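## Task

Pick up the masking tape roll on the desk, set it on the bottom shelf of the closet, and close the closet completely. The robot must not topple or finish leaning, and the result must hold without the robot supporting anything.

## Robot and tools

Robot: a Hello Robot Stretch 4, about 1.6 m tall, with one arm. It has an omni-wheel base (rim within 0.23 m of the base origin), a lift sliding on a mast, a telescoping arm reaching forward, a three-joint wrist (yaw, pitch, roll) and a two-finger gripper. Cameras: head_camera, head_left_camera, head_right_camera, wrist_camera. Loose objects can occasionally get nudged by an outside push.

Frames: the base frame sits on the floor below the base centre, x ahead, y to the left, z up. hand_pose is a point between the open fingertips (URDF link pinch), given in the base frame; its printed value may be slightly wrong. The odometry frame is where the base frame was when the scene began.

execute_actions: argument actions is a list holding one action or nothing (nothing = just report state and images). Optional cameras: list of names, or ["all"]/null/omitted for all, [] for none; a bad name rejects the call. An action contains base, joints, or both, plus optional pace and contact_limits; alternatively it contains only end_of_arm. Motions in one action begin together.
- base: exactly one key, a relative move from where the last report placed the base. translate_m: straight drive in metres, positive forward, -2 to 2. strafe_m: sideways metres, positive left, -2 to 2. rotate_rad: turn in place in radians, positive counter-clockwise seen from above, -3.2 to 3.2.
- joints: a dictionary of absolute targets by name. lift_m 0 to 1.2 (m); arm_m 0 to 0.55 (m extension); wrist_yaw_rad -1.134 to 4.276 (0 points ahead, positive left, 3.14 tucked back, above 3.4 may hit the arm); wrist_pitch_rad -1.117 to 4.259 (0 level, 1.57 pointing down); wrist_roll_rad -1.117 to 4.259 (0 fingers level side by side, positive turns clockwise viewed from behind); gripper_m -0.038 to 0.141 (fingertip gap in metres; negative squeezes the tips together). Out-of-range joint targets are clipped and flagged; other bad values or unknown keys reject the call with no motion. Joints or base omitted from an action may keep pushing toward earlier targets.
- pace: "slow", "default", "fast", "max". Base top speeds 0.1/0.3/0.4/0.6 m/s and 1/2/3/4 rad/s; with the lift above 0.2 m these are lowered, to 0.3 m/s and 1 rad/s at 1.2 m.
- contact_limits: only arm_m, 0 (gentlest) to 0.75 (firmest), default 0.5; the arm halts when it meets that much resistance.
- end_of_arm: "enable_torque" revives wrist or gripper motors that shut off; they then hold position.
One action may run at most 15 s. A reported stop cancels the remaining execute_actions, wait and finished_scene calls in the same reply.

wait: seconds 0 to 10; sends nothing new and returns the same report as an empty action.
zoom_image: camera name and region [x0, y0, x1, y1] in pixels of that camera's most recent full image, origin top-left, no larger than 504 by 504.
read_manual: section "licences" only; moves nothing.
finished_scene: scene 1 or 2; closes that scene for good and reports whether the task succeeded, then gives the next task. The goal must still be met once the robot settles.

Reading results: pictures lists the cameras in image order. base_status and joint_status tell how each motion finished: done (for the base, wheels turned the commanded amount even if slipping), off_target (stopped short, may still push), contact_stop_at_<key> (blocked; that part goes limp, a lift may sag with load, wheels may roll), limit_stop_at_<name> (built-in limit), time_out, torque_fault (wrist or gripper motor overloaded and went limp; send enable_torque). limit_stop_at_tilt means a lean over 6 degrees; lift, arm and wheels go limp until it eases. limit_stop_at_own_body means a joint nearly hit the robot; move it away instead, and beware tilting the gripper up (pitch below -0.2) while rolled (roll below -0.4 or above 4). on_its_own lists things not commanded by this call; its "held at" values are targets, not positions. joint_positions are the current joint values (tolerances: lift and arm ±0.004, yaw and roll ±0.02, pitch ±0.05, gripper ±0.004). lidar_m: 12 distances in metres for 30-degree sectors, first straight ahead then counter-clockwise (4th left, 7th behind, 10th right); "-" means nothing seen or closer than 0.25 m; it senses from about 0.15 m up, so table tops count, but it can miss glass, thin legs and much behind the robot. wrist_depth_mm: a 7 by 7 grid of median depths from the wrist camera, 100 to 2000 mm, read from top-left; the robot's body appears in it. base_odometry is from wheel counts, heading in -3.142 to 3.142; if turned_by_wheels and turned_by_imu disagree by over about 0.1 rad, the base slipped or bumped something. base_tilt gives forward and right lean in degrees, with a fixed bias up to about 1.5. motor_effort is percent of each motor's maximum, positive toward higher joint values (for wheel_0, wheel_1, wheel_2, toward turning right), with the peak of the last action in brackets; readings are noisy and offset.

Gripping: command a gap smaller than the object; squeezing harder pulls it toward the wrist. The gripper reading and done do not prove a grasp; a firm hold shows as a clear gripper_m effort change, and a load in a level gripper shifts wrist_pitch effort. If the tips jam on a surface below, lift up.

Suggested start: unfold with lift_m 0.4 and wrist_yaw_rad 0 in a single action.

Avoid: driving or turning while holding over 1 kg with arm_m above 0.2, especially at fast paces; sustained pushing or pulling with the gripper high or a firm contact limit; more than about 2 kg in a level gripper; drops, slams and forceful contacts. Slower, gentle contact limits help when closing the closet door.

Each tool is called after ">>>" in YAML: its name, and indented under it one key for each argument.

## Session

>>> execute_actions:
  actions:
    - {"base":{"rotate_rad":-1.6},"joints":{"lift_m":0.4,"wrist_yaw_rad":0}}
  cameras: ["head_left_camera","head_camera"]

Scene clock: 2.40 s.
base_odometry: x=+0.000 y=+0.000 heading=-1.599 (m, m, rad; odometry frame)
turned_by_wheels: -1.599 (rad since the last result)
turned_by_imu: -1.618 (rad since the last result)
base_tilt: forward=+0.3 right=-0.2 (deg)
lidar_m: 1.22 1.19 1.27 1.78 2.15 2.22 2.61 2.50 2.61 1.10 1.03 1.10
base_status: done
joint_positions: lift_m=+0.400 arm_m=-0.003 wrist_yaw_rad=+0.000 wrist_pitch_rad=-0.012 wrist_roll_rad=+0.016 gripper_m=+0.057
joint_status: all done
motor_effort: lift_m=+22(19) arm_m=-1(1) wrist_yaw_rad=-1(8) wrist_pitch_rad=-6(7) wrist_roll_rad=-1(1) gripper_m=-2(3) wheel_0=+3(9) wheel_1=+2(8) wheel_2=+3(8) (%)
hand_pose: x=+0.4568 y=-0.0873 z=+0.5815 quat_wxyz=(+1.000, +0.008, -0.006, +0.000) (m; base frame)
wrist_depth_mm: 904 976 1078 1205 1397 1618 1618 / 878 976 1078 1205 1397 1255 991 / 891 991 1098 1229 1430 1618 1499 / 891 991 1098 1255 1430 1618 1537 / 904 1008 1060 1229 1499 1618 1537 / 904 991 201 1255 193 1618 1576 / 917 991 1118 - 1397 1255 1430
pictures: head_camera, head_left_camera
Images, in order (width x height): head_camera 420x560, head_left_camera 420x672.

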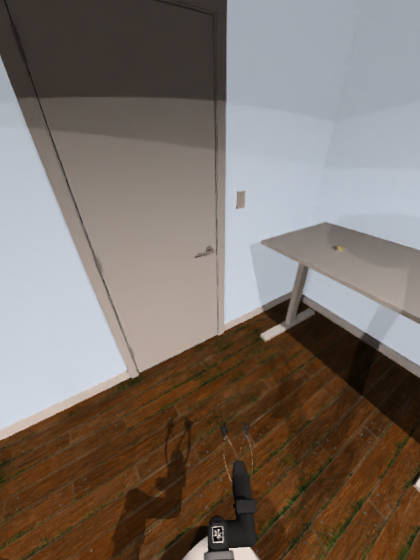

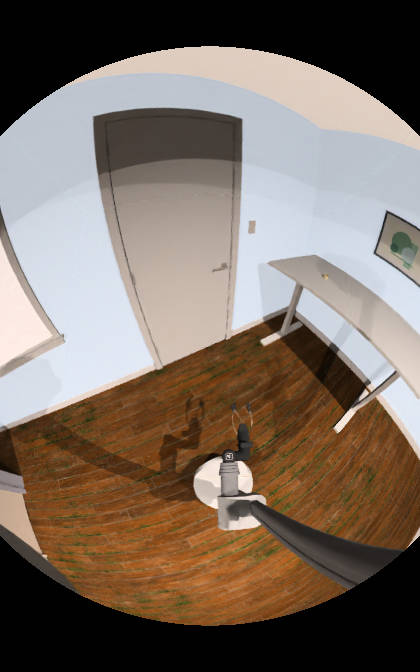

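>>> execute_actions:
  actions:
    - {"base":{"rotate_rad":2.1},"joints":{"lift_m":0.88,"gripper_m":0.0}}

Scene clock: 5.33 s.
base_odometry: x=+0.000 y=+0.000 heading=+0.500 (m, m, rad; odometry frame)
turned_by_wheels: +2.100 (rad since the last result)
turned_by_imu: +2.126 (rad since the last result)
base_tilt: forward=+0.3 right=-0.3 (deg)
lidar_m: 2.14 2.26 2.54 2.48 2.56 1.07 1.03 1.12 1.26 1.19 1.32 1.74
base_status: done
joint_positions: lift_m=+0.880 arm_m=-0.003 wrist_yaw_rad=+0.000 wrist_pitch_rad=-0.012 wrist_roll_rad=+0.016 gripper_m=+0.000
joint_status: all done
motor_effort: lift_m=+22(20) arm_m=-1(1) wrist_yaw_rad=-1(3) wrist_pitch_rad=-7(7) wrist_roll_rad=-1(1) gripper_m=-5(7) wheel_0=-1(8) wheel_1=-1(6) wheel_2=-1(10) (%)
hand_pose: x=+0.4568 y=-0.0874 z=+1.0614 quat_wxyz=(+1.000, +0.008, -0.006, +0.000) (m; base frame)
wrist_depth_mm: - 1983 1983 1983 1983 - 1921 / - 1983 1983 - - - 1921 / - - 1983 - 1983 - 1863 / - - - - 1921 - 1863 / - - - - 1983 - 1808 / - - 183 191 184 - 1808 / - - 1983 - 1983 - 1863
pictures: head_camera, head_left_camera, head_right_camera, wrist_camera
Images, in order (width x height): head_camera 420x560, head_left_camera 420x672, head_right_camera 420x672, wrist_camera 616x392.

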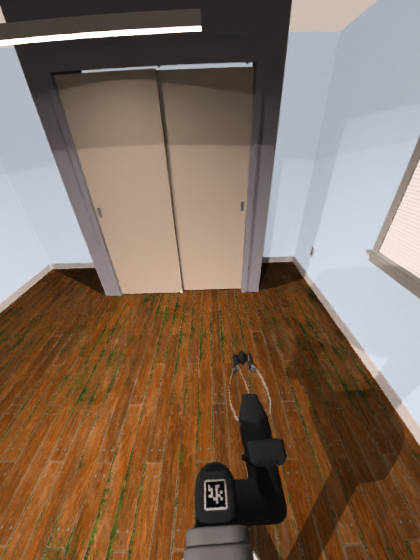

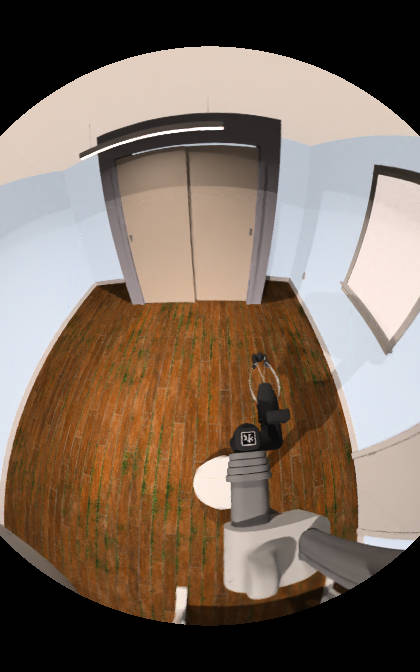

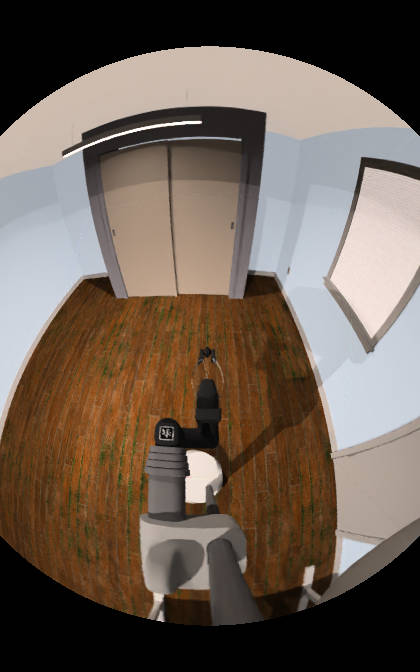

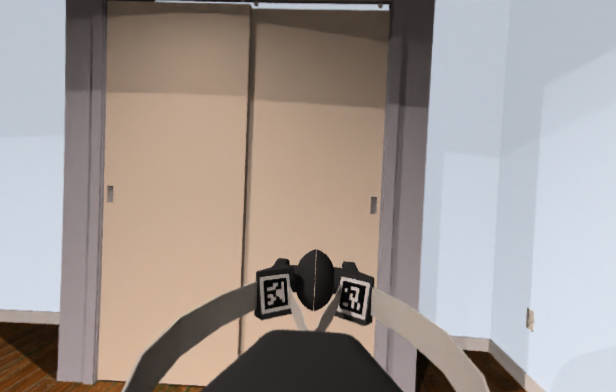

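>>> execute_actions:
  actions:
    - {"base":{"translate_m":1.2},"pace":"fast"}
  cameras: []

>>> execute_actions:
  actions:
    - {"base":{"strafe_m":-0.27},"joints":{"lift_m":0.85}}
  cameras: ["wrist_camera","head_camera"]

Scene clock: 9.93 s.
base_odometry: x=+1.053 y=+0.576 heading=+0.501 (m, m, rad; odometry frame)
turned_by_wheels: +0.000 (rad since the last result)
turned_by_imu: +0.000 (rad since the last result)
base_tilt: forward=+0.3 right=-0.4 (deg)
lidar_m: 0.98 0.99 1.40 2.43 2.57 3.14 3.08 1.74 1.31 1.24 1.33 1.00
base_status: done
joint_positions: lift_m=+0.880 arm_m=-0.003 wrist_yaw_rad=+0.000 wrist_pitch_rad=-0.012 wrist_roll_rad=+0.016 gripper_m=+0.000
joint_status: not commanded
motor_effort: lift_m=+22(22) arm_m=-1(1) wrist_yaw_rad=-1(1) wrist_pitch_rad=-7(7) wrist_roll_rad=-1(1) gripper_m=-5(7) wheel_0=+2(6) wheel_1=+2(5) wheel_2=+2(13) (%)
hand_pose: x=+0.4568 y=-0.0874 z=+1.0615 quat_wxyz=(+1.000, +0.008, -0.006, +0.000) (m; base frame)
wrist_depth_mm: 768 759 788 778 768 759 683 / 759 768 788 778 778 759 683 / 768 768 798 788 768 759 691 / 768 788 798 788 768 759 691 / 778 798 798 788 778 741 699 / 778 809 184 192 184 741 707 / 778 768 809 - 778 699 707
pictures: none
No camera images: the call's "cameras" was empty. Leave "cameras" out to get every camera's image.

Scene clock: 12.17 s.
base_odometry: x=+1.182 y=+0.339 heading=+0.501 (m, m, rad; odometry frame)
turned_by_wheels: +0.000 (rad since the last result)
turned_by_imu: +0.000 (rad since the last result)
base_tilt: forward=+0.1 right=-0.3 (deg)
lidar_m: 0.89 1.01 1.39 2.70 2.85 3.16 3.05 1.42 0.99 0.96 1.04 0.97
base_status: done
joint_positions: lift_m=+0.850 arm_m=-0.003 wrist_yaw_rad=+0.000 wrist_pitch_rad=-0.012 wrist_roll_rad=+0.016 gripper_m=+0.000
joint_status: all done
motor_effort: lift_m=+18(21) arm_m=-1(1) wrist_yaw_rad=-1(0) wrist_pitch_rad=-6(7) wrist_roll_rad=-1(1) gripper_m=-6(5) wheel_0=+1(10) wheel_1=+0(9) wheel_2=+0(4) (%)
hand_pose: x=+0.4568 y=-0.0874 z=+1.0318 quat_wxyz=(+1.000, +0.008, -0.006, +0.000) (m; base frame)
wrist_depth_mm: 798 788 778 768 691 1397 1430 / 809 788 778 768 691 1430 1397 / 798 798 788 778 699 1430 1397 / 809 809 788 788 699 1464 1430 / 809 788 788 778 707 1464 1430 / 820 809 184 192 184 1464 1430 / 820 809 788 - 715 1464 1430
pictures: head_camera, wrist_camera
Images, in order (width x height): head_camera 420x560, wrist_camera 616x392.

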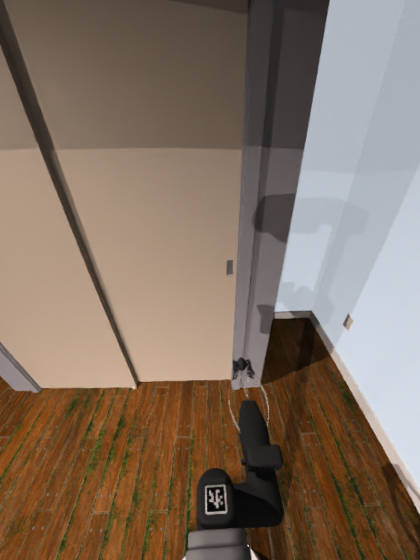

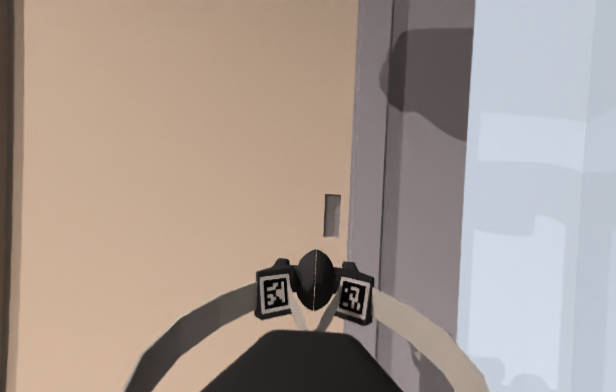

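>>> execute_actions:
  actions:
    - {"base":{"strafe_m":-0.025},"joints":{"arm_m":0.45}}
  cameras: ["wrist_camera"]

Scene clock: 14.67 s.
base_odometry: x=+1.194 y=+0.317 heading=+0.501 (m, m, rad; odometry frame)
turned_by_wheels: +0.000 (rad since the last result)
turned_by_imu: +0.001 (rad since the last result)
base_tilt: forward=+0.3 right=-0.2 (deg)
lidar_m: 0.90 1.04 1.40 2.74 2.89 3.18 2.66 1.36 0.97 0.93 0.99 0.93
base_status: done
joint_positions: lift_m=+0.850 arm_m=+0.449 wrist_yaw_rad=+0.000 wrist_pitch_rad=-0.012 wrist_roll_rad=+0.016 gripper_m=+0.000
joint_status: all done
motor_effort: lift_m=+18(18) arm_m=+6(10) wrist_yaw_rad=-1(0) wrist_pitch_rad=-6(7) wrist_roll_rad=-1(1) gripper_m=-7(7) wheel_0=+0(9) wheel_1=+0(8) wheel_2=+0(1) (%)
hand_pose: x=+0.9083 y=-0.0874 z=+1.0318 quat_wxyz=(+1.000, +0.008, -0.006, +0.000) (m; base frame)
wrist_depth_mm: 327 324 319 314 237 245 244 / 330 325 320 315 236 246 244 / 329 324 322 319 237 247 245 / 330 327 322 320 238 248 246 / 334 329 325 320 239 250 247 / 334 330 184 192 183 250 248 / 336 330 329 - 242 251 250
pictures: wrist_camera
Images, in order (width x height): wrist_camera 616x392.

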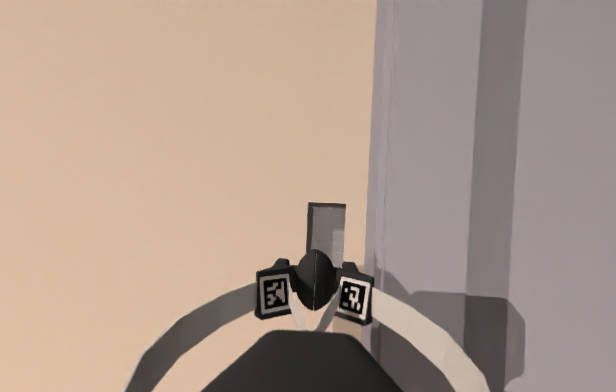

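>>> execute_actions:
  actions:
    - {"base":{"strafe_m":0.075},"joints":{"wrist_yaw_rad":-0.3}}
  cameras: ["wrist_camera","head_camera"]

Scene clock: 16.03 s.
base_odometry: x=+1.158 y=+0.383 heading=+0.501 (m, m, rad; odometry frame)
turned_by_wheels: +0.000 (rad since the last result)
turned_by_imu: +0.001 (rad since the last result)
base_tilt: forward=+0.4 right=-0.3 (deg)
lidar_m: 0.92 1.03 1.39 2.67 2.81 3.17 3.10 1.49 1.06 1.02 1.08 0.93
base_status: done
joint_positions: lift_m=+0.850 arm_m=+0.449 wrist_yaw_rad=-0.300 wrist_pitch_rad=-0.012 wrist_roll_rad=+0.016 gripper_m=+0.000
joint_status: all done
motor_effort: lift_m=+17(18) arm_m=+6(6) wrist_yaw_rad=-2(7) wrist_pitch_rad=-6(6) wrist_roll_rad=-1(1) gripper_m=-6(6) wheel_0=-1(11) wheel_1=+0(10) wheel_2=+0(1) (%)
hand_pose: x=+0.8696 y=-0.1687 z=+1.0318 quat_wxyz=(+0.989, +0.007, -0.007, -0.149) (m; base frame)
wrist_depth_mm: 301 317 336 347 291 329 1025 / 303 319 336 349 294 332 1025 / 304 320 340 349 297 332 1025 / 306 324 340 353 298 336 1060 / 307 324 342 304 301 338 1042 / 309 327 183 192 184 340 1025 / 312 322 340 - 306 340 1042
pictures: head_camera, wrist_camera
Images, in order (width x height): head_camera 420x560, wrist_camera 616x392.

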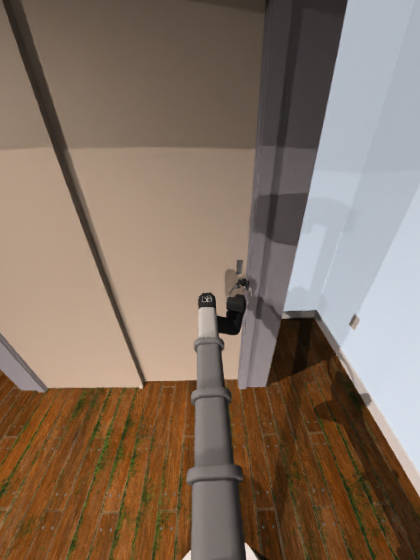

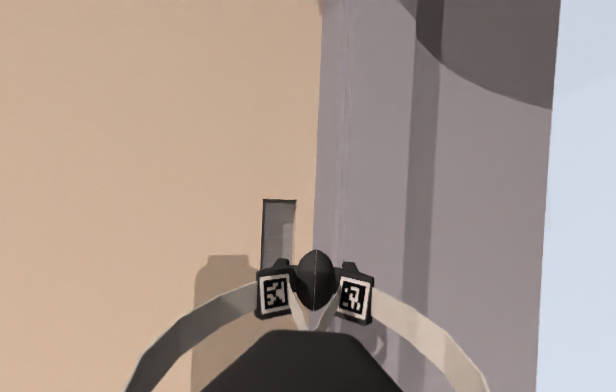

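>>> execute_actions:
  actions:
    - {"joints":{"arm_m":0.53},"pace":"slow"}
  cameras: ["wrist_camera"]

Scene clock: 18.20 s.
base_odometry: x=+1.158 y=+0.383 heading=+0.501 (m, m, rad; odometry frame)
turned_by_wheels: +0.000 (rad since the last result)
turned_by_imu: +0.001 (rad since the last result)
base_tilt: forward=+0.2 right=-0.3 (deg)
lidar_m: 0.91 1.04 1.38 2.67 2.80 3.18 3.10 1.49 1.07 1.03 1.08 0.93
base_status: not commanded
joint_positions: lift_m=+0.850 arm_m=+0.529 wrist_yaw_rad=-0.300 wrist_pitch_rad=-0.012 wrist_roll_rad=+0.016 gripper_m=+0.000
joint_status: all done
motor_effort: lift_m=+17(18) arm_m=+6(7) wrist_yaw_rad=+0(2) wrist_pitch_rad=-7(7) wrist_roll_rad=-1(1) gripper_m=-7(5) wheel_0=-1(1) wheel_1=+0(0) wheel_2=+0(0) (%)
hand_pose: x=+0.9496 y=-0.1687 z=+1.0318 quat_wxyz=(+0.989, +0.007, -0.007, -0.149) (m; base frame)
wrist_depth_mm: 233 243 257 273 221 220 250 / 233 245 258 273 219 238 252 / 234 246 260 276 216 239 253 / 236 247 263 279 216 242 256 / 236 249 263 278 217 243 258 / 238 250 183 192 184 245 258 / 239 248 263 - 217 246 260
pictures: wrist_camera
Images, in order (width x height): wrist_camera 616x392.

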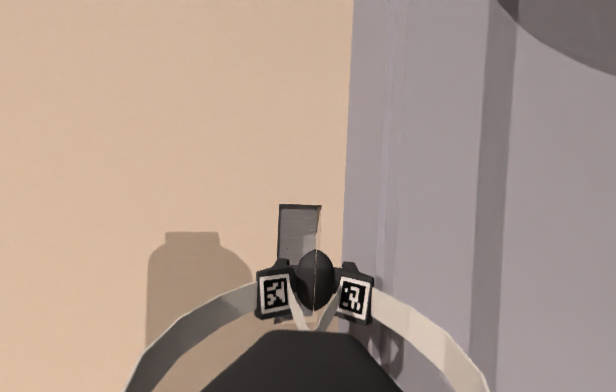

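>>> execute_actions:
  actions:
    - {"base":{"translate_m":0.04},"joints":{"arm_m":0.5},"pace":"slow"}
  cameras: []

>>> execute_actions:
  actions:
    - {"joints":{"arm_m":0.55},"contact_limits":{"arm_m":0.15},"pace":"slow"}
  cameras: ["wrist_camera"]

Scene clock: 19.80 s.
base_odometry: x=+1.193 y=+0.402 heading=+0.501 (m, m, rad; odometry frame)
turned_by_wheels: +0.000 (rad since the last result)
turned_by_imu: +0.001 (rad since the last result)
base_tilt: forward=+0.3 right=-0.4 (deg)
lidar_m: 0.88 0.99 1.35 2.66 2.78 3.21 3.13 1.50 1.06 1.00 1.10 0.91
base_status: done
joint_positions: lift_m=+0.850 arm_m=+0.501 wrist_yaw_rad=-0.300 wrist_pitch_rad=-0.012 wrist_roll_rad=+0.016 gripper_m=+0.000
joint_status: all done
motor_effort: lift_m=+18(18) arm_m=-6(6) wrist_yaw_rad=-2(2) wrist_pitch_rad=-6(6) wrist_roll_rad=-1(1) gripper_m=-7(6) wheel_0=+3(5) wheel_1=+4(9) wheel_2=-2(6) (%)
hand_pose: x=+0.9218 y=-0.1687 z=+1.0318 quat_wxyz=(+0.989, +0.007, -0.007, -0.149) (m; base frame)
wrist_depth_mm: 222 233 246 259 212 206 236 / 223 235 247 262 210 208 237 / 224 236 249 263 211 209 238 / 224 236 250 270 213 211 240 / 227 238 251 271 212 213 243 / 227 239 183 193 184 213 245 / 229 236 251 - 205 224 246
pictures: none
No camera images: the call's "cameras" was empty. Leave "cameras" out to get every camera's image.

Scene clock: 21.13 s.
base_odometry: x=+1.193 y=+0.402 heading=+0.501 (m, m, rad; odometry frame)
turned_by_wheels: +0.000 (rad since the last result)
turned_by_imu: +0.001 (rad since the last result)
base_tilt: forward=+0.3 right=-0.4 (deg)
lidar_m: 0.91 0.98 1.32 2.66 2.80 3.22 3.12 1.49 1.09 1.01 1.09 0.89
base_status: not commanded
joint_positions: lift_m=+0.850 arm_m=+0.536 wrist_yaw_rad=-0.311 wrist_pitch_rad=-0.012 wrist_roll_rad=+0.016 gripper_m=+0.000
joint_status: arm_m contact_stop (moved +0.035 of +0.049)
joint sent to its limit — the command would take arm_m past its upper limit, so that joint was sent only as far as its limit.
on_its_own: arm_m is slack since a contact_stop (your +0.550 is given up); wrist_yaw_rad is at rest, and its effort (+31) is outside its rest range (-13 to +13)
motor_effort: lift_m=+18(18) arm_m=+0(14) wrist_yaw_rad=+31(37) wrist_pitch_rad=-7(7) wrist_roll_rad=-1(1) gripper_m=-5(5) wheel_0=+6(6) wheel_1=+4(4) wheel_2=-3(4) (%)
contact_limits: arm_m 0.15
hand_pose: x=+0.9547 y=-0.1715 z=+1.0318 quat_wxyz=(+0.988, +0.007, -0.007, -0.155) (m; base frame)
wrist_depth_mm: 194 204 215 229 209 171 198 / 195 205 216 230 206 171 200 / 196 206 218 232 204 173 200 / 196 207 220 233 202 174 202 / 198 209 221 230 199 175 204 / 199 209 182 192 181 176 206 / 200 207 220 - 183 177 206
pictures: wrist_camera
Images, in order (width x height): wrist_camera 616x392.

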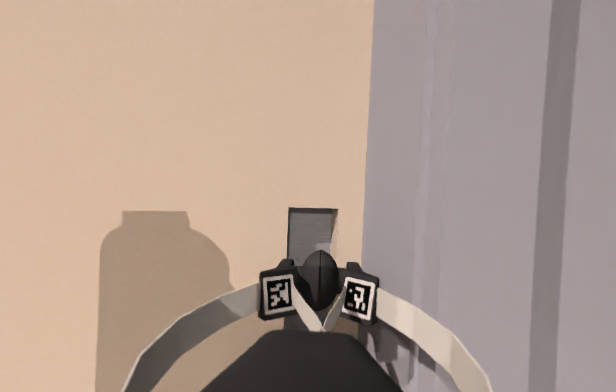

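>>> execute_actions:
  actions:
    - {"base":{"strafe_m":0.42},"pace":"slow"}
  cameras: ["wrist_camera","head_camera"]

Scene clock: 26.50 s.
base_odometry: x=+0.991 y=+0.770 heading=+0.501 (m, m, rad; odometry frame)
turned_by_wheels: +0.000 (rad since the last result)
turned_by_imu: +0.002 (rad since the last result)
base_tilt: forward=+0.3 right=-0.3 (deg)
lidar_m: 0.92 0.95 1.31 2.23 2.36 3.18 3.13 2.02 1.50 1.44 1.56 0.99
base_status: done
joint_positions: lift_m=+0.850 arm_m=+0.536 wrist_yaw_rad=-0.300 wrist_pitch_rad=-0.012 wrist_roll_rad=+0.016 gripper_m=+0.000
joint_status: not commanded
on_its_own: arm_m is slack since a contact_stop (your +0.550 is given up)
motor_effort: lift_m=+18(18) arm_m=+0(0) wrist_yaw_rad=+0(32) wrist_pitch_rad=-6(8) wrist_roll_rad=-1(1) gripper_m=-5(7) wheel_0=-2(9) wheel_1=+4(7) wheel_2=-1(2) (%)
hand_pose: x=+0.9565 y=-0.1688 z=+1.0318 quat_wxyz=(+0.989, +0.007, -0.007, -0.150) (m; base frame)
wrist_depth_mm: 202 212 224 237 253 268 287 / 203 213 225 238 254 271 287 / 204 215 227 240 255 272 289 / 204 216 227 241 257 274 291 / 206 216 229 238 259 277 293 / 207 217 183 193 184 278 296 / 208 216 229 - 262 279 297
pictures: head_camera, wrist_camera
Images, in order (width x height): head_camera 420x560, wrist_camera 616x392.

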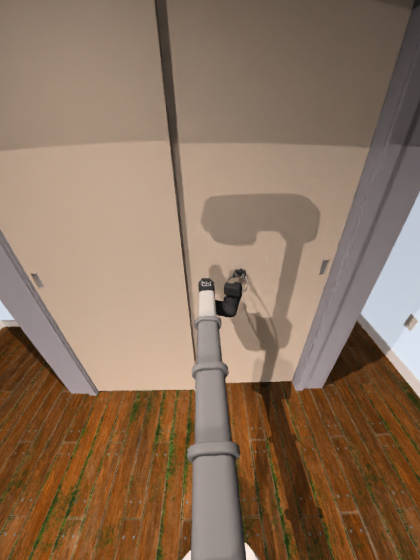

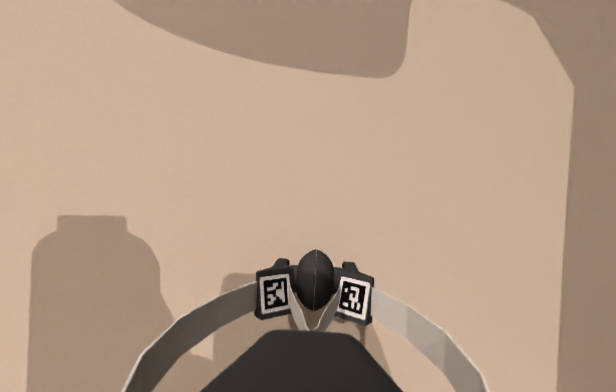

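>>> execute_actions:
  actions:
    - {"base":{"strafe_m":-0.41},"joints":{"arm_m":0.44}}
  cameras: []

>>> execute_actions:
  actions:
    - {"base":{"translate_m":0.04},"pace":"slow"}
  cameras: ["wrist_camera","head_camera"]

Scene clock: 29.27 s.
base_odometry: x=+1.189 y=+0.411 heading=+0.501 (m, m, rad; odometry frame)
turned_by_wheels: +0.000 (rad since the last result)
turned_by_imu: +0.000 (rad since the last result)
base_tilt: forward=+0.3 right=-0.3 (deg)
lidar_m: 0.88 0.99 1.35 2.63 2.78 3.21 3.13 1.51 1.08 1.02 1.10 0.90
base_status: done
joint_positions: lift_m=+0.850 arm_m=+0.441 wrist_yaw_rad=-0.300 wrist_pitch_rad=-0.012 wrist_roll_rad=+0.016 gripper_m=+0.000
joint_status: all done
motor_effort: lift_m=+18(18) arm_m=-6(8) wrist_yaw_rad=-1(1) wrist_pitch_rad=-7(7) wrist_roll_rad=-1(1) gripper_m=-5(7) wheel_0=-1(9) wheel_1=-2(10) wheel_2=+0(0) (%)
hand_pose: x=+0.8617 y=-0.1688 z=+1.0318 quat_wxyz=(+0.989, +0.007, -0.007, -0.149) (m; base frame)
wrist_depth_mm: 274 289 303 320 265 293 312 / 274 290 306 320 266 294 315 / 276 291 307 322 268 297 319 / 277 293 309 327 268 300 322 / 281 294 310 320 267 301 322 / 281 296 184 192 185 303 325 / 282 291 310 - 270 304 327
pictures: none
No camera images: the call's "cameras" was empty. Leave "cameras" out to get every camera's image.

Scene clock: 30.80 s.
base_odometry: x=+1.223 y=+0.430 heading=+0.502 (m, m, rad; odometry frame)
turned_by_wheels: +0.000 (rad since the last result)
turned_by_imu: +0.001 (rad since the last result)
base_tilt: forward=+0.3 right=-0.2 (deg)
lidar_m: 0.89 0.94 1.30 2.66 2.77 3.26 3.17 1.50 1.07 1.01 1.11 0.86
base_status: done
joint_positions: lift_m=+0.850 arm_m=+0.441 wrist_yaw_rad=-0.300 wrist_pitch_rad=-0.012 wrist_roll_rad=+0.016 gripper_m=+0.000
joint_status: not commanded
motor_effort: lift_m=+18(18) arm_m=-6(6) wrist_yaw_rad=+0(0) wrist_pitch_rad=-7(7) wrist_roll_rad=-1(1) gripper_m=-6(7) wheel_0=+3(5) wheel_1=+3(4) wheel_2=-3(7) (%)
hand_pose: x=+0.8617 y=-0.1688 z=+1.0318 quat_wxyz=(+0.989, +0.007, -0.007, -0.149) (m; base frame)
wrist_depth_mm: 240 252 265 282 232 230 260 / 240 254 266 283 233 232 263 / 242 254 268 285 234 233 265 / 243 256 270 289 234 251 266 / 245 258 272 283 231 253 270 / 246 258 183 192 184 255 271 / 247 256 272 - 228 256 272
pictures: head_camera, wrist_camera
Images, in order (width x height): head_camera 420x560, wrist_camera 616x392.

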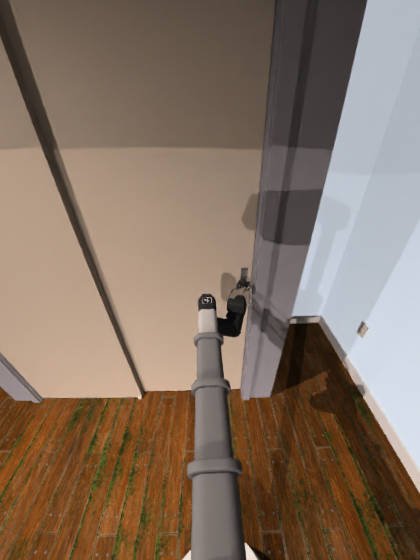

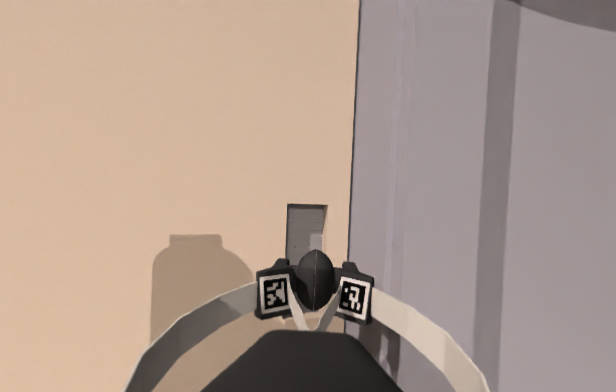

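>>> execute_actions:
  actions:
    - {"base":{"strafe_m":-0.037},"joints":{"wrist_yaw_rad":-0.15},"pace":"slow"}
  cameras: []

>>> execute_actions:
  actions:
    - {"joints":{"arm_m":0.55},"contact_limits":{"arm_m":0.2},"pace":"slow"}
  cameras: ["wrist_camera"]

Scene clock: 32.30 s.
base_odometry: x=+1.241 y=+0.398 heading=+0.502 (m, m, rad; odometry frame)
turned_by_wheels: +0.000 (rad since the last result)
turned_by_imu: +0.000 (rad since the last result)
base_tilt: forward=+0.2 right=-0.3 (deg)
lidar_m: 0.85 0.96 1.25 2.69 2.82 3.26 2.71 1.44 1.03 0.98 1.06 0.83
base_status: done
joint_positions: lift_m=+0.850 arm_m=+0.441 wrist_yaw_rad=-0.150 wrist_pitch_rad=-0.012 wrist_roll_rad=+0.016 gripper_m=+0.000
joint_status: all done
motor_effort: lift_m=+18(18) arm_m=-6(6) wrist_yaw_rad=+0(4) wrist_pitch_rad=-7(7) wrist_roll_rad=-1(1) gripper_m=-6(6) wheel_0=+2(7) wheel_1=-4(4) wheel_2=+0(1) (%)
hand_pose: x=+0.8841 y=-0.1296 z=+1.0318 quat_wxyz=(+0.997, +0.007, -0.006, -0.075) (m; base frame)
wrist_depth_mm: 243 247 255 260 240 191 210 / 245 251 255 260 236 193 211 / 245 251 257 263 231 194 213 / 248 253 258 265 226 194 214 / 249 253 259 264 222 196 214 / 250 254 183 192 184 196 216 / 251 254 260 - 208 197 217
pictures: none
No camera images: the call's "cameras" was empty. Leave "cameras" out to get every camera's image.

Scene clock: 33.63 s.
base_odometry: x=+1.241 y=+0.398 heading=+0.502 (m, m, rad; odometry frame)
turned_by_wheels: +0.000 (rad since the last result)
turned_by_imu: +0.001 (rad since the last result)
base_tilt: forward=+0.3 right=-0.3 (deg)
lidar_m: 0.87 0.94 1.29 2.69 2.83 3.26 2.67 1.43 1.02 0.98 1.09 0.84
base_status: not commanded
joint_positions: lift_m=+0.850 arm_m=+0.475 wrist_yaw_rad=-0.156 wrist_pitch_rad=-0.012 wrist_roll_rad=+0.016 gripper_m=+0.000
joint_status: arm_m contact_stop (moved +0.034 of +0.109)
joint sent to its limit — the command would take arm_m past its upper limit, so that joint was sent only as far as its limit.
on_its_own: arm_m is slack since a contact_stop (your +0.550 is given up); wrist_yaw_rad is at rest, and its effort (+17) is outside its rest range (-13 to +13)
motor_effort: lift_m=+17(18) arm_m=+0(15) wrist_yaw_rad=+17(30) wrist_pitch_rad=-6(8) wrist_roll_rad=-1(1) gripper_m=-5(5) wheel_0=+3(6) wheel_1=+2(3) wheel_2=-4(5) (%)
contact_limits: arm_m 0.2
hand_pose: x=+0.9170 y=-0.1312 z=+1.0319 quat_wxyz=(+0.997, +0.007, -0.007, -0.078) (m; base frame)
wrist_depth_mm: 214 219 223 229 232 160 161 / 213 219 224 229 233 160 162 / 216 220 226 231 230 161 163 / 216 222 227 232 227 162 164 / 217 223 228 231 221 163 165 / 219 224 182 190 181 163 166 / 220 224 229 - 196 164 167
pictures: wrist_camera
Images, in order (width x height): wrist_camera 616x392.

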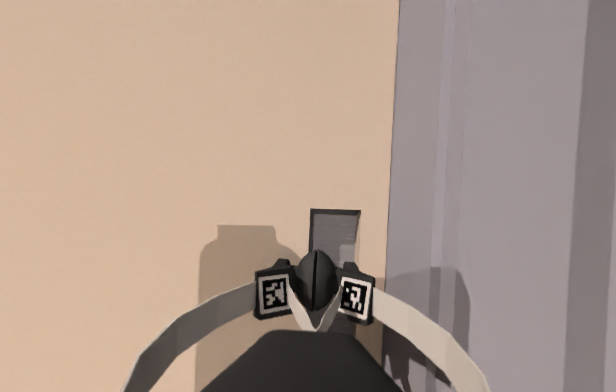

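>>> execute_actions:
  actions:
    - {"joints":{"arm_m":0.465}}
  cameras: []

>>> execute_actions:
  actions:
    - {"base":{"strafe_m":-0.011},"pace":"slow"}
  cameras: []

>>> execute_actions:
  actions:
    - {"joints":{"arm_m":0.55},"contact_limits":{"arm_m":0.2},"pace":"slow"}
  cameras: ["wrist_camera"]

Scene clock: 34.33 s.
base_odometry: x=+1.241 y=+0.397 heading=+0.502 (m, m, rad; odometry frame)
turned_by_wheels: +0.000 (rad since the last result)
turned_by_imu: +0.000 (rad since the last result)
base_tilt: forward=+0.4 right=-0.3 (deg)
lidar_m: 0.83 0.93 1.24 2.69 2.81 3.24 2.72 1.46 1.01 0.98 1.08 0.84
base_status: not commanded
joint_positions: lift_m=+0.850 arm_m=+0.466 wrist_yaw_rad=-0.150 wrist_pitch_rad=-0.012 wrist_roll_rad=+0.016 gripper_m=+0.000
joint_status: all done
motor_effort: lift_m=+18(18) arm_m=-6(4) wrist_yaw_rad=+1(18) wrist_pitch_rad=-6(6) wrist_roll_rad=-1(1) gripper_m=-5(5) wheel_0=+1(3) wheel_1=+1(1) wheel_2=-3(4) (%)
hand_pose: x=+0.9091 y=-0.1296 z=+1.0319 quat_wxyz=(+0.997, +0.007, -0.007, -0.075) (m; base frame)
wrist_depth_mm: 220 225 230 235 238 167 168 / 222 225 230 236 239 167 169 / 223 227 232 237 236 168 170 / 223 228 234 238 232 169 171 / 224 229 235 237 227 170 172 / 225 231 183 192 182 171 180 / 227 229 236 - 201 171 182
pictures: none
No camera images: the call's "cameras" was empty. Leave "cameras" out to get every camera's image.

Scene clock: 35.23 s.
base_odometry: x=+1.246 y=+0.388 heading=+0.502 (m, m, rad; odometry frame)
turned_by_wheels: +0.000 (rad since the last result)
turned_by_imu: +0.000 (rad since the last result)
base_tilt: forward=+0.2 right=-0.1 (deg)
lidar_m: 0.84 0.95 1.29 2.69 2.81 3.25 2.70 1.39 1.05 0.97 1.08 0.89
base_status: done
joint_positions: lift_m=+0.850 arm_m=+0.466 wrist_yaw_rad=-0.150 wrist_pitch_rad=-0.012 wrist_roll_rad=+0.016 gripper_m=+0.000
joint_status: not commanded
motor_effort: lift_m=+18(18) arm_m=-6(6) wrist_yaw_rad=+1(1) wrist_pitch_rad=-7(6) wrist_roll_rad=-1(1) gripper_m=-6(6) wheel_0=+2(6) wheel_1=-2(6) wheel_2=+0(3) (%)
hand_pose: x=+0.9091 y=-0.1296 z=+1.0319 quat_wxyz=(+0.997, +0.007, -0.007, -0.075) (m; base frame)
wrist_depth_mm: 219 224 229 233 211 165 175 / 220 224 229 235 206 166 176 / 221 224 230 236 202 167 185 / 222 226 231 236 198 167 186 / 222 228 232 236 193 168 187 / 224 229 183 192 173 170 189 / 225 229 234 - 182 170 189
pictures: none
No camera images: the call's "cameras" was empty. Leave "cameras" out to get every camera's image.

Scene clock: 36.23 s.
base_odometry: x=+1.246 y=+0.388 heading=+0.502 (m, m, rad; odometry frame)
turned_by_wheels: +0.000 (rad since the last result)
turned_by_imu: +0.001 (rad since the last result)
base_tilt: forward=+0.2 right=-0.3 (deg)
lidar_m: 0.83 0.97 1.26 2.70 2.82 3.20 3.19 1.41 1.00 0.97 1.08 0.88
base_status: not commanded
joint_positions: lift_m=+0.850 arm_m=+0.475 wrist_yaw_rad=-0.156 wrist_pitch_rad=-0.012 wrist_roll_rad=+0.016 gripper_m=+0.000
joint_status: arm_m contact_stop (moved +0.009 of +0.084)
joint sent to its limit — the command would take arm_m past its upper limit, so that joint was sent only as far as its limit.
on_its_own: arm_m is slack since a contact_stop (your +0.550 is given up); wrist_yaw_rad is at rest, and its effort (+15) is outside its rest range (-13 to +13)
motor_effort: lift_m=+18(18) arm_m=+0(17) wrist_yaw_rad=+15(28) wrist_pitch_rad=-6(7) wrist_roll_rad=-1(1) gripper_m=-3(6) wheel_0=+5(6) wheel_1=+3(4) wheel_2=-4(4) (%)
contact_limits: arm_m 0.2
hand_pose: x=+0.9170 y=-0.1311 z=+1.0319 quat_wxyz=(+0.997, +0.007, -0.007, -0.078) (m; base frame)
wrist_depth_mm: 213 218 224 229 208 158 161 / 214 220 224 229 204 159 163 / 216 220 225 232 201 160 170 / 217 222 226 233 196 161 172 / 217 223 227 231 193 162 173 / 219 224 182 191 172 163 181 / 220 224 229 - 175 163 182
pictures: wrist_camera
Images, in order (width x height): wrist_camera 616x392.

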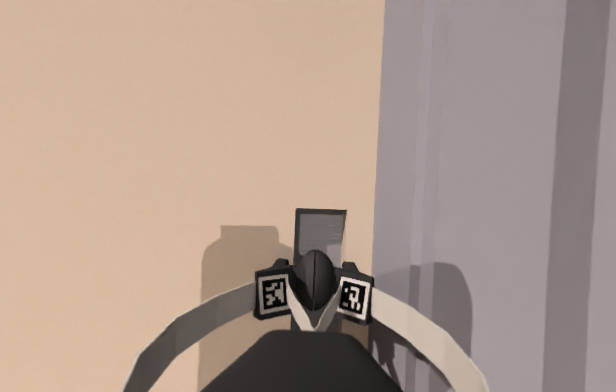

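>>> execute_actions:
  actions:
    - {"base":{"strafe_m":0.1},"pace":"slow"}
  cameras: ["wrist_camera"]

Scene clock: 38.43 s.
base_odometry: x=+1.198 y=+0.475 heading=+0.502 (m, m, rad; odometry frame)
turned_by_wheels: +0.000 (rad since the last result)
turned_by_imu: +0.000 (rad since the last result)
base_tilt: forward=+0.2 right=-0.4 (deg)
lidar_m: 0.90 0.94 1.29 2.60 2.74 3.25 3.16 1.53 1.13 1.08 1.16 0.84
base_status: done
joint_positions: lift_m=+0.850 arm_m=+0.475 wrist_yaw_rad=-0.149 wrist_pitch_rad=-0.012 wrist_roll_rad=+0.016 gripper_m=+0.000
joint_status: not commanded
on_its_own: arm_m is slack since a contact_stop (your +0.550 is given up)
motor_effort: lift_m=+17(17) arm_m=+0(0) wrist_yaw_rad=-2(26) wrist_pitch_rad=-6(7) wrist_roll_rad=-1(1) gripper_m=-6(6) wheel_0=-2(14) wheel_1=+3(9) wheel_2=-2(5) (%)
hand_pose: x=+0.9179 y=-0.1293 z=+1.0319 quat_wxyz=(+0.997, +0.007, -0.007, -0.074) (m; base frame)
wrist_depth_mm: 216 220 224 229 715 480 224 / 216 222 226 231 831 477 222 / 218 223 228 233 668 473 221 / 219 224 227 234 798 296 223 / 221 224 229 236 788 291 221 / 220 226 183 191 183 290 220 / 222 226 231 - 549 257 213
pictures: wrist_camera
Images, in order (width x height): wrist_camera 616x392.

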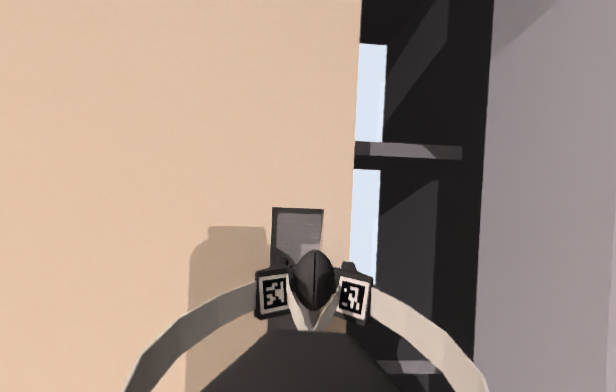

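>>> execute_actions:
  actions:
    - {"joints":{"arm_m":0.44,"wrist_yaw_rad":0}}
  cameras: []

>>> execute_actions:
  actions:
    - {"base":{"strafe_m":-0.1},"pace":"slow"}
  cameras: ["wrist_camera","head_camera"]

Scene clock: 39.47 s.
base_odometry: x=+1.198 y=+0.475 heading=+0.502 (m, m, rad; odometry frame)
turned_by_wheels: +0.000 (rad since the last result)
turned_by_imu: +0.000 (rad since the last result)
base_tilt: forward=+0.3 right=-0.3 (deg)
lidar_m: 0.86 0.95 1.28 2.61 2.74 3.23 3.16 1.57 1.13 1.09 1.18 0.86
base_status: not commanded
joint_positions: lift_m=+0.850 arm_m=+0.441 wrist_yaw_rad=+0.000 wrist_pitch_rad=-0.012 wrist_roll_rad=+0.016 gripper_m=+0.000
joint_status: all done
motor_effort: lift_m=+17(18) arm_m=-6(9) wrist_yaw_rad=-1(35) wrist_pitch_rad=-8(8) wrist_roll_rad=-1(1) gripper_m=-6(5) wheel_0=-1(7) wheel_1=+0(3) wheel_2=-1(5) (%)
hand_pose: x=+0.9005 y=-0.0875 z=+1.0318 quat_wxyz=(+1.000, +0.008, -0.006, +0.000) (m; base frame)
wrist_depth_mm: 257 254 251 248 707 676 452 / 259 254 252 249 917 661 287 / 260 256 253 250 591 569 285 / 260 257 254 250 917 647 282 / 263 258 255 252 917 627 278 / 263 260 183 192 183 627 274 / 264 259 257 - 521 512 273
pictures: none
No camera images: the call's "cameras" was empty. Leave "cameras" out to get every camera's image.

Scene clock: 41.60 s.
base_odometry: x=+1.246 y=+0.388 heading=+0.502 (m, m, rad; odometry frame)
turned_by_wheels: +0.000 (rad since the last result)
turned_by_imu: +0.000 (rad since the last result)
base_tilt: forward=+0.3 right=-0.4 (deg)
lidar_m: 0.83 0.94 1.25 2.69 2.85 3.23 2.71 1.44 1.02 0.97 1.06 0.87
base_status: done
joint_positions: lift_m=+0.850 arm_m=+0.441 wrist_yaw_rad=+0.000 wrist_pitch_rad=-0.012 wrist_roll_rad=+0.016 gripper_m=+0.000
joint_status: not commanded
motor_effort: lift_m=+18(18) arm_m=-6(6) wrist_yaw_rad=+0(1) wrist_pitch_rad=-7(7) wrist_roll_rad=-1(1) gripper_m=-4(6) wheel_0=+2(7) wheel_1=-2(9) wheel_2=+0(1) (%)
hand_pose: x=+0.9005 y=-0.0875 z=+1.0318 quat_wxyz=(+1.000, +0.008, -0.006, +0.000) (m; base frame)
wrist_depth_mm: 255 252 250 831 759 185 164 / 255 253 250 917 917 181 164 / 257 254 252 768 691 180 164 / 258 256 253 931 917 181 165 / 259 256 266 931 878 181 166 / 260 257 183 192 184 182 167 / 262 258 255 - 517 168 167
pictures: head_camera, wrist_camera
Images, in order (width x height): head_camera 420x560, wrist_camera 616x392.

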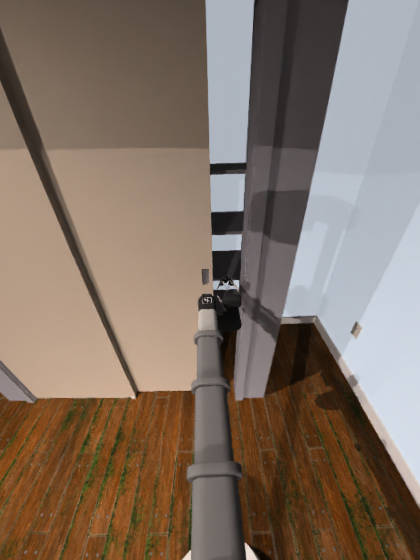

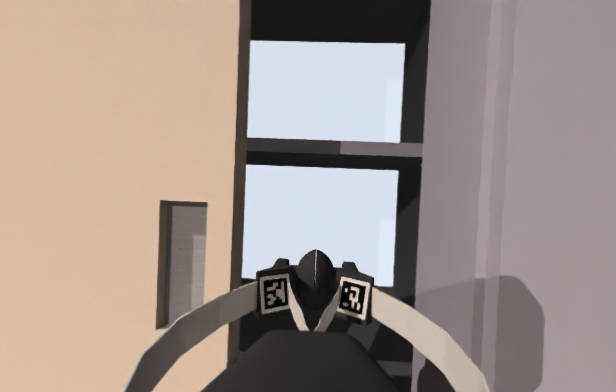

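>>> execute_actions:
  actions:
    - {"joints":{"arm_m":0.51},"pace":"slow"}
  cameras: []

>>> execute_actions:
  actions:
    - {"base":{"strafe_m":0.33},"pace":"slow"}
  cameras: ["wrist_camera","head_camera"]

Scene clock: 43.67 s.
base_odometry: x=+1.246 y=+0.388 heading=+0.502 (m, m, rad; odometry frame)
turned_by_wheels: +0.000 (rad since the last result)
turned_by_imu: +0.001 (rad since the last result)
base_tilt: forward=+0.3 right=-0.2 (deg)
lidar_m: 0.83 0.94 1.30 2.70 2.83 3.23 2.75 1.43 1.03 0.97 1.08 0.87
base_status: not commanded
joint_positions: lift_m=+0.850 arm_m=+0.509 wrist_yaw_rad=+0.000 wrist_pitch_rad=-0.012 wrist_roll_rad=+0.016 gripper_m=+0.000
joint_status: all done
motor_effort: lift_m=+18(17) arm_m=+6(6) wrist_yaw_rad=+0(0) wrist_pitch_rad=-7(7) wrist_roll_rad=-1(1) gripper_m=-5(7) wheel_0=+2(2) wheel_1=-2(2) wheel_2=+0(0) (%)
hand_pose: x=+0.9682 y=-0.0875 z=+1.0318 quat_wxyz=(+1.000, +0.008, -0.006, +0.000) (m; base frame)
wrist_depth_mm: 186 183 200 842 759 191 135 / 186 184 204 866 854 187 133 / 187 185 208 750 621 183 131 / 188 186 213 854 866 180 133 / 189 199 216 866 854 178 132 / 190 200 184 192 185 176 131 / 190 189 187 - 512 150 126
pictures: none
No camera images: the call's "cameras" was empty. Leave "cameras" out to get every camera's image.

Scene clock: 48.13 s.
base_odometry: x=+1.088 y=+0.677 heading=+0.502 (m, m, rad; odometry frame)
turned_by_wheels: +0.000 (rad since the last result)
turned_by_imu: +0.001 (rad since the last result)
base_tilt: forward=+0.3 right=-0.3 (deg)
lidar_m: 0.88 0.92 1.30 2.36 2.48 3.22 3.15 1.88 1.38 1.32 1.42 0.95
base_status: done
joint_positions: lift_m=+0.850 arm_m=+0.509 wrist_yaw_rad=+0.000 wrist_pitch_rad=-0.012 wrist_roll_rad=+0.016 gripper_m=+0.000
joint_status: not commanded
motor_effort: lift_m=+18(18) arm_m=+6(6) wrist_yaw_rad=+0(28) wrist_pitch_rad=-7(7) wrist_roll_rad=-1(1) gripper_m=-4(9) wheel_0=-4(16) wheel_1=+4(10) wheel_2=-2(5) (%)
hand_pose: x=+0.9683 y=-0.0875 z=+1.0318 quat_wxyz=(+1.000, +0.008, -0.006, +0.000) (m; base frame)
wrist_depth_mm: 194 191 190 831 798 788 732 / 195 192 193 866 854 842 788 / 196 193 196 732 627 574 707 / 196 195 201 866 866 854 759 / 197 206 204 878 866 854 768 / 198 208 183 192 184 788 723 / 199 197 195 - 512 496 544
pictures: head_camera, wrist_camera
Images, in order (width x height): head_camera 420x560, wrist_camera 616x392.

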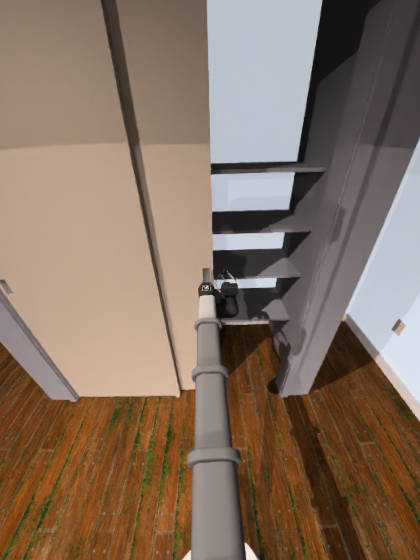

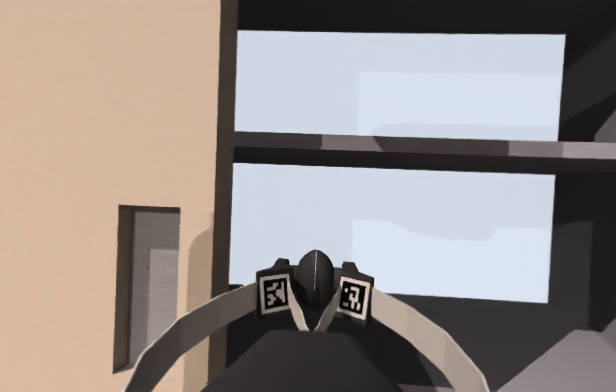

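>>> execute_actions:
  actions:
    - {"joints":{"arm_m":0.0}}
  cameras: []

>>> execute_actions:
  actions:
    - {"base":{"translate_m":-1.0},"joints":{"lift_m":0.75,"gripper_m":0.12},"pace":"fast"}
  cameras: []

>>> execute_actions:
  actions:
    - {"base":{"rotate_rad":3.105},"pace":"fast"}
  cameras: ["wrist_camera","head_camera"]

Scene clock: 50.93 s.
base_odometry: x=+1.088 y=+0.677 heading=+0.502 (m, m, rad; odometry frame)
turned_by_wheels: +0.000 (rad since the last result)
turned_by_imu: +0.001 (rad since the last result)
base_tilt: forward=+0.3 right=-0.3 (deg)
lidar_m: 0.90 0.91 1.28 2.34 2.50 3.23 3.16 1.86 1.38 1.33 1.40 0.97
base_status: not commanded
joint_positions: lift_m=+0.850 arm_m=+0.001 wrist_yaw_rad=+0.000 wrist_pitch_rad=-0.012 wrist_roll_rad=+0.016 gripper_m=+0.000
joint_status: all done
motor_effort: lift_m=+17(18) arm_m=-6(8) wrist_yaw_rad=+0(0) wrist_pitch_rad=-6(7) wrist_roll_rad=-1(1) gripper_m=-6(7) wheel_0=-4(4) wheel_1=+4(5) wheel_2=-2(2) (%)
hand_pose: x=+0.4605 y=-0.0874 z=+1.0318 quat_wxyz=(+1.000, +0.008, -0.006, +0.000) (m; base frame)
wrist_depth_mm: 676 668 715 960 1336 1138 621 / 676 676 707 1138 1255 1078 615 / 676 676 723 1430 1366 1205 609 / 691 683 715 1430 1397 1078 621 / 691 683 723 715 1397 1098 621 / 691 683 183 192 184 1060 615 / 691 683 723 - 1336 960 621
pictures: none
No camera images: the call's "cameras" was empty. Leave "cameras" out to get every camera's image.

Scene clock: 54.90 s.
base_odometry: x=+0.211 y=+0.196 heading=+0.501 (m, m, rad; odometry frame)
turned_by_wheels: +0.000 (rad since the last result)
turned_by_imu: +0.002 (rad since the last result)
base_tilt: forward=+0.2 right=-0.1 (deg)
lidar_m: 1.86 1.97 2.47 2.39 2.51 1.36 1.36 1.40 1.34 1.30 1.36 1.92
base_status: done
joint_positions: lift_m=+0.750 arm_m=+0.001 wrist_yaw_rad=+0.000 wrist_pitch_rad=-0.012 wrist_roll_rad=+0.016 gripper_m=+0.120
joint_status: all done
motor_effort: lift_m=+18(15) arm_m=-6(6) wrist_yaw_rad=-1(1) wrist_pitch_rad=-8(7) wrist_roll_rad=-1(1) gripper_m=-2(6) wheel_0=-1(8) wheel_1=-2(8) wheel_2=-1(14) (%)
hand_pose: x=+0.4605 y=-0.0874 z=+0.9317 quat_wxyz=(+1.000, +0.008, -0.006, +0.000) (m; base frame)
wrist_depth_mm: 1708 1708 1708 1708 - - - / 1756 1756 1708 1708 - - - / 1756 1756 1756 1708 - - 1983 / 1708 1756 1708 - 1983 - 1983 / 1756 1756 1708 - - - 1983 / 1756 1756 1708 1756 1661 - 1921 / 1708 1808 1756 - 1618 - 1921
pictures: none
No camera images: the call's "cameras" was empty. Leave "cameras" out to get every camera's image.

Scene clock: 57.50 s.
base_odometry: x=+0.211 y=+0.196 heading=-2.677 (m, m, rad; odometry frame)
turned_by_wheels: +3.105 (rad since the last result)
turned_by_imu: +3.144 (rad since the last result)
base_tilt: forward=+0.5 right=-0.3 (deg)
lidar_m: 1.31 1.36 1.35 1.29 1.33 1.90 1.90 1.95 2.50 2.40 2.49 2.21
base_status: done
joint_positions: lift_m=+0.750 arm_m=+0.001 wrist_yaw_rad=+0.000 wrist_pitch_rad=-0.012 wrist_roll_rad=+0.016 gripper_m=+0.120
joint_status: not commanded
motor_effort: lift_m=+19(19) arm_m=-6(6) wrist_yaw_rad=-1(1) wrist_pitch_rad=-7(7) wrist_roll_rad=-1(1) gripper_m=-2(2) wheel_0=-3(10) wheel_1=-1(8) wheel_2=-1(11) (%)
hand_pose: x=+0.4605 y=-0.0874 z=+0.9317 quat_wxyz=(+1.000, +0.008, -0.006, +0.000) (m; base frame)
wrist_depth_mm: 1983 1983 1921 1983 1983 1921 1921 / 1983 - 1983 1983 1983 1921 1921 / 1983 1983 1983 1983 1921 1921 1921 / 1708 - 1983 - 1983 1921 1921 / 1808 1983 1983 1983 1983 1921 1921 / 1863 1983 1983 1983 1983 1983 1983 / 1756 1921 1983 - 1983 1983 1983
pictures: head_camera, wrist_camera
Images, in order (width x height): head_camera 420x560, wrist_camera 616x392.

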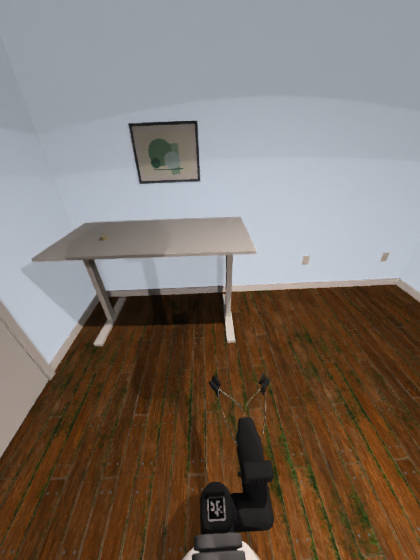

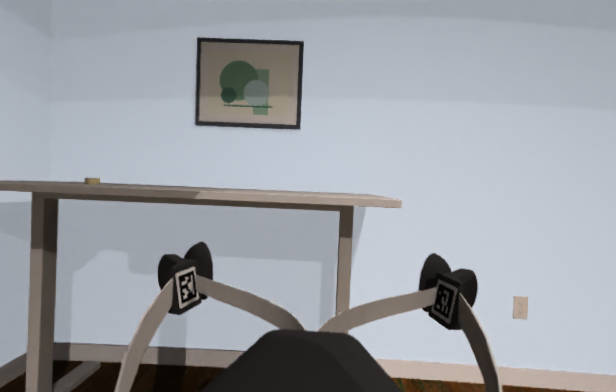

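>>> execute_actions:
  actions:
    - {"base":{"strafe_m":0.8},"joints":{"lift_m":0.95}}
  cameras: []

>>> execute_actions:
  actions:
    - {"base":{"translate_m":0.5}}
  cameras: ["wrist_camera","head_camera"]

Scene clock: 61.60 s.
base_odometry: x=+0.569 y=-0.519 heading=-2.677 (m, m, rad; odometry frame)
turned_by_wheels: +0.000 (rad since the last result)
turned_by_imu: +0.003 (rad since the last result)
base_tilt: forward=+0.5 right=-0.3 (deg)
lidar_m: 1.34 0.73 0.54 0.51 0.53 0.69 1.85 2.10 2.65 3.21 3.07 1.36
base_status: done
joint_positions: lift_m=+0.950 arm_m=+0.001 wrist_yaw_rad=+0.000 wrist_pitch_rad=-0.012 wrist_roll_rad=+0.016 gripper_m=+0.120
joint_status: all done
motor_effort: lift_m=+21(26) arm_m=-6(6) wrist_yaw_rad=-1(1) wrist_pitch_rad=-7(7) wrist_roll_rad=-1(1) gripper_m=-1(2) wheel_0=-1(10) wheel_1=+1(8) wheel_2=+1(0) (%)
hand_pose: x=+0.4605 y=-0.0874 z=+1.1315 quat_wxyz=(+1.000, +0.008, -0.006, +0.000) (m; base frame)
wrist_depth_mm: 820 1255 1983 - 1921 1983 1863 / 820 1255 1921 1983 1983 1983 1921 / 820 1255 1983 1983 1921 1983 1983 / 831 1255 1983 1983 1983 1921 1921 / 842 1205 1430 1576 1661 1464 1863 / 854 1138 1499 1983 1983 1921 1921 / 854 1229 - - 1983 1983 1921
pictures: none
No camera images: the call's "cameras" was empty. Leave "cameras" out to get every camera's image.

Scene clock: 64.77 s.
base_odometry: x=+0.122 y=-0.743 heading=-2.677 (m, m, rad; odometry frame)
turned_by_wheels: +0.000 (rad since the last result)
turned_by_imu: +0.000 (rad since the last result)
base_tilt: forward=+0.3 right=-0.2 (deg)
lidar_m: 0.82 0.65 0.49 0.47 0.51 0.75 2.21 2.59 3.36 3.22 1.19 0.86
base_status: done
joint_positions: lift_m=+0.950 arm_m=+0.001 wrist_yaw_rad=+0.000 wrist_pitch_rad=-0.012 wrist_roll_rad=+0.016 gripper_m=+0.120
joint_status: not commanded
motor_effort: lift_m=+22(22) arm_m=-6(6) wrist_yaw_rad=-1(1) wrist_pitch_rad=-7(8) wrist_roll_rad=-1(1) gripper_m=+0(1) wheel_0=+1(6) wheel_1=+1(4) wheel_2=-1(11) (%)
hand_pose: x=+0.4605 y=-0.0874 z=+1.1315 quat_wxyz=(+1.000, +0.008, -0.006, +0.000) (m; base frame)
wrist_depth_mm: 831 1205 1430 1464 1430 1430 1397 / 842 1255 1499 1464 1430 1397 1397 / 842 1229 1464 1430 1464 1430 1430 / 854 1255 1464 1464 1464 1430 1430 / 878 1182 1205 1308 1366 1430 1430 / 798 661 647 699 627 640 788 / 878 1205 1008 - 1464 1464 1430
pictures: head_camera, wrist_camera
Images, in order (width x height): head_camera 420x560, wrist_camera 616x392.

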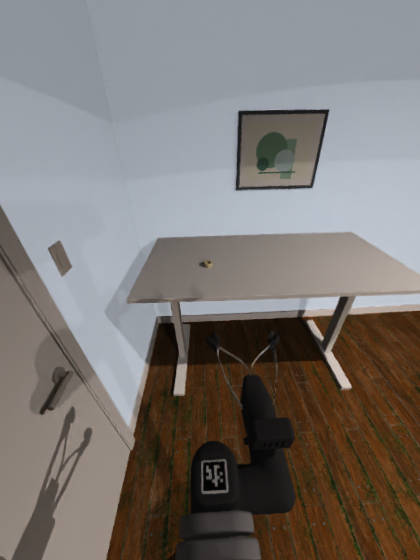

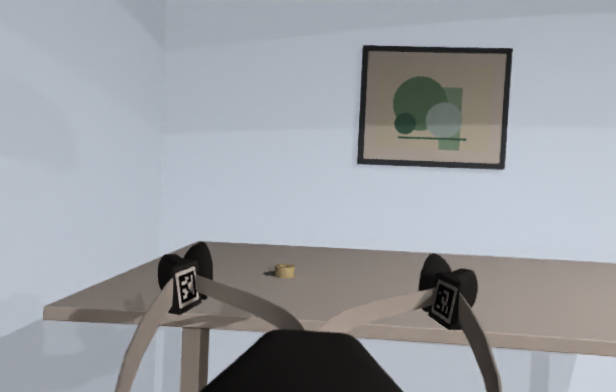

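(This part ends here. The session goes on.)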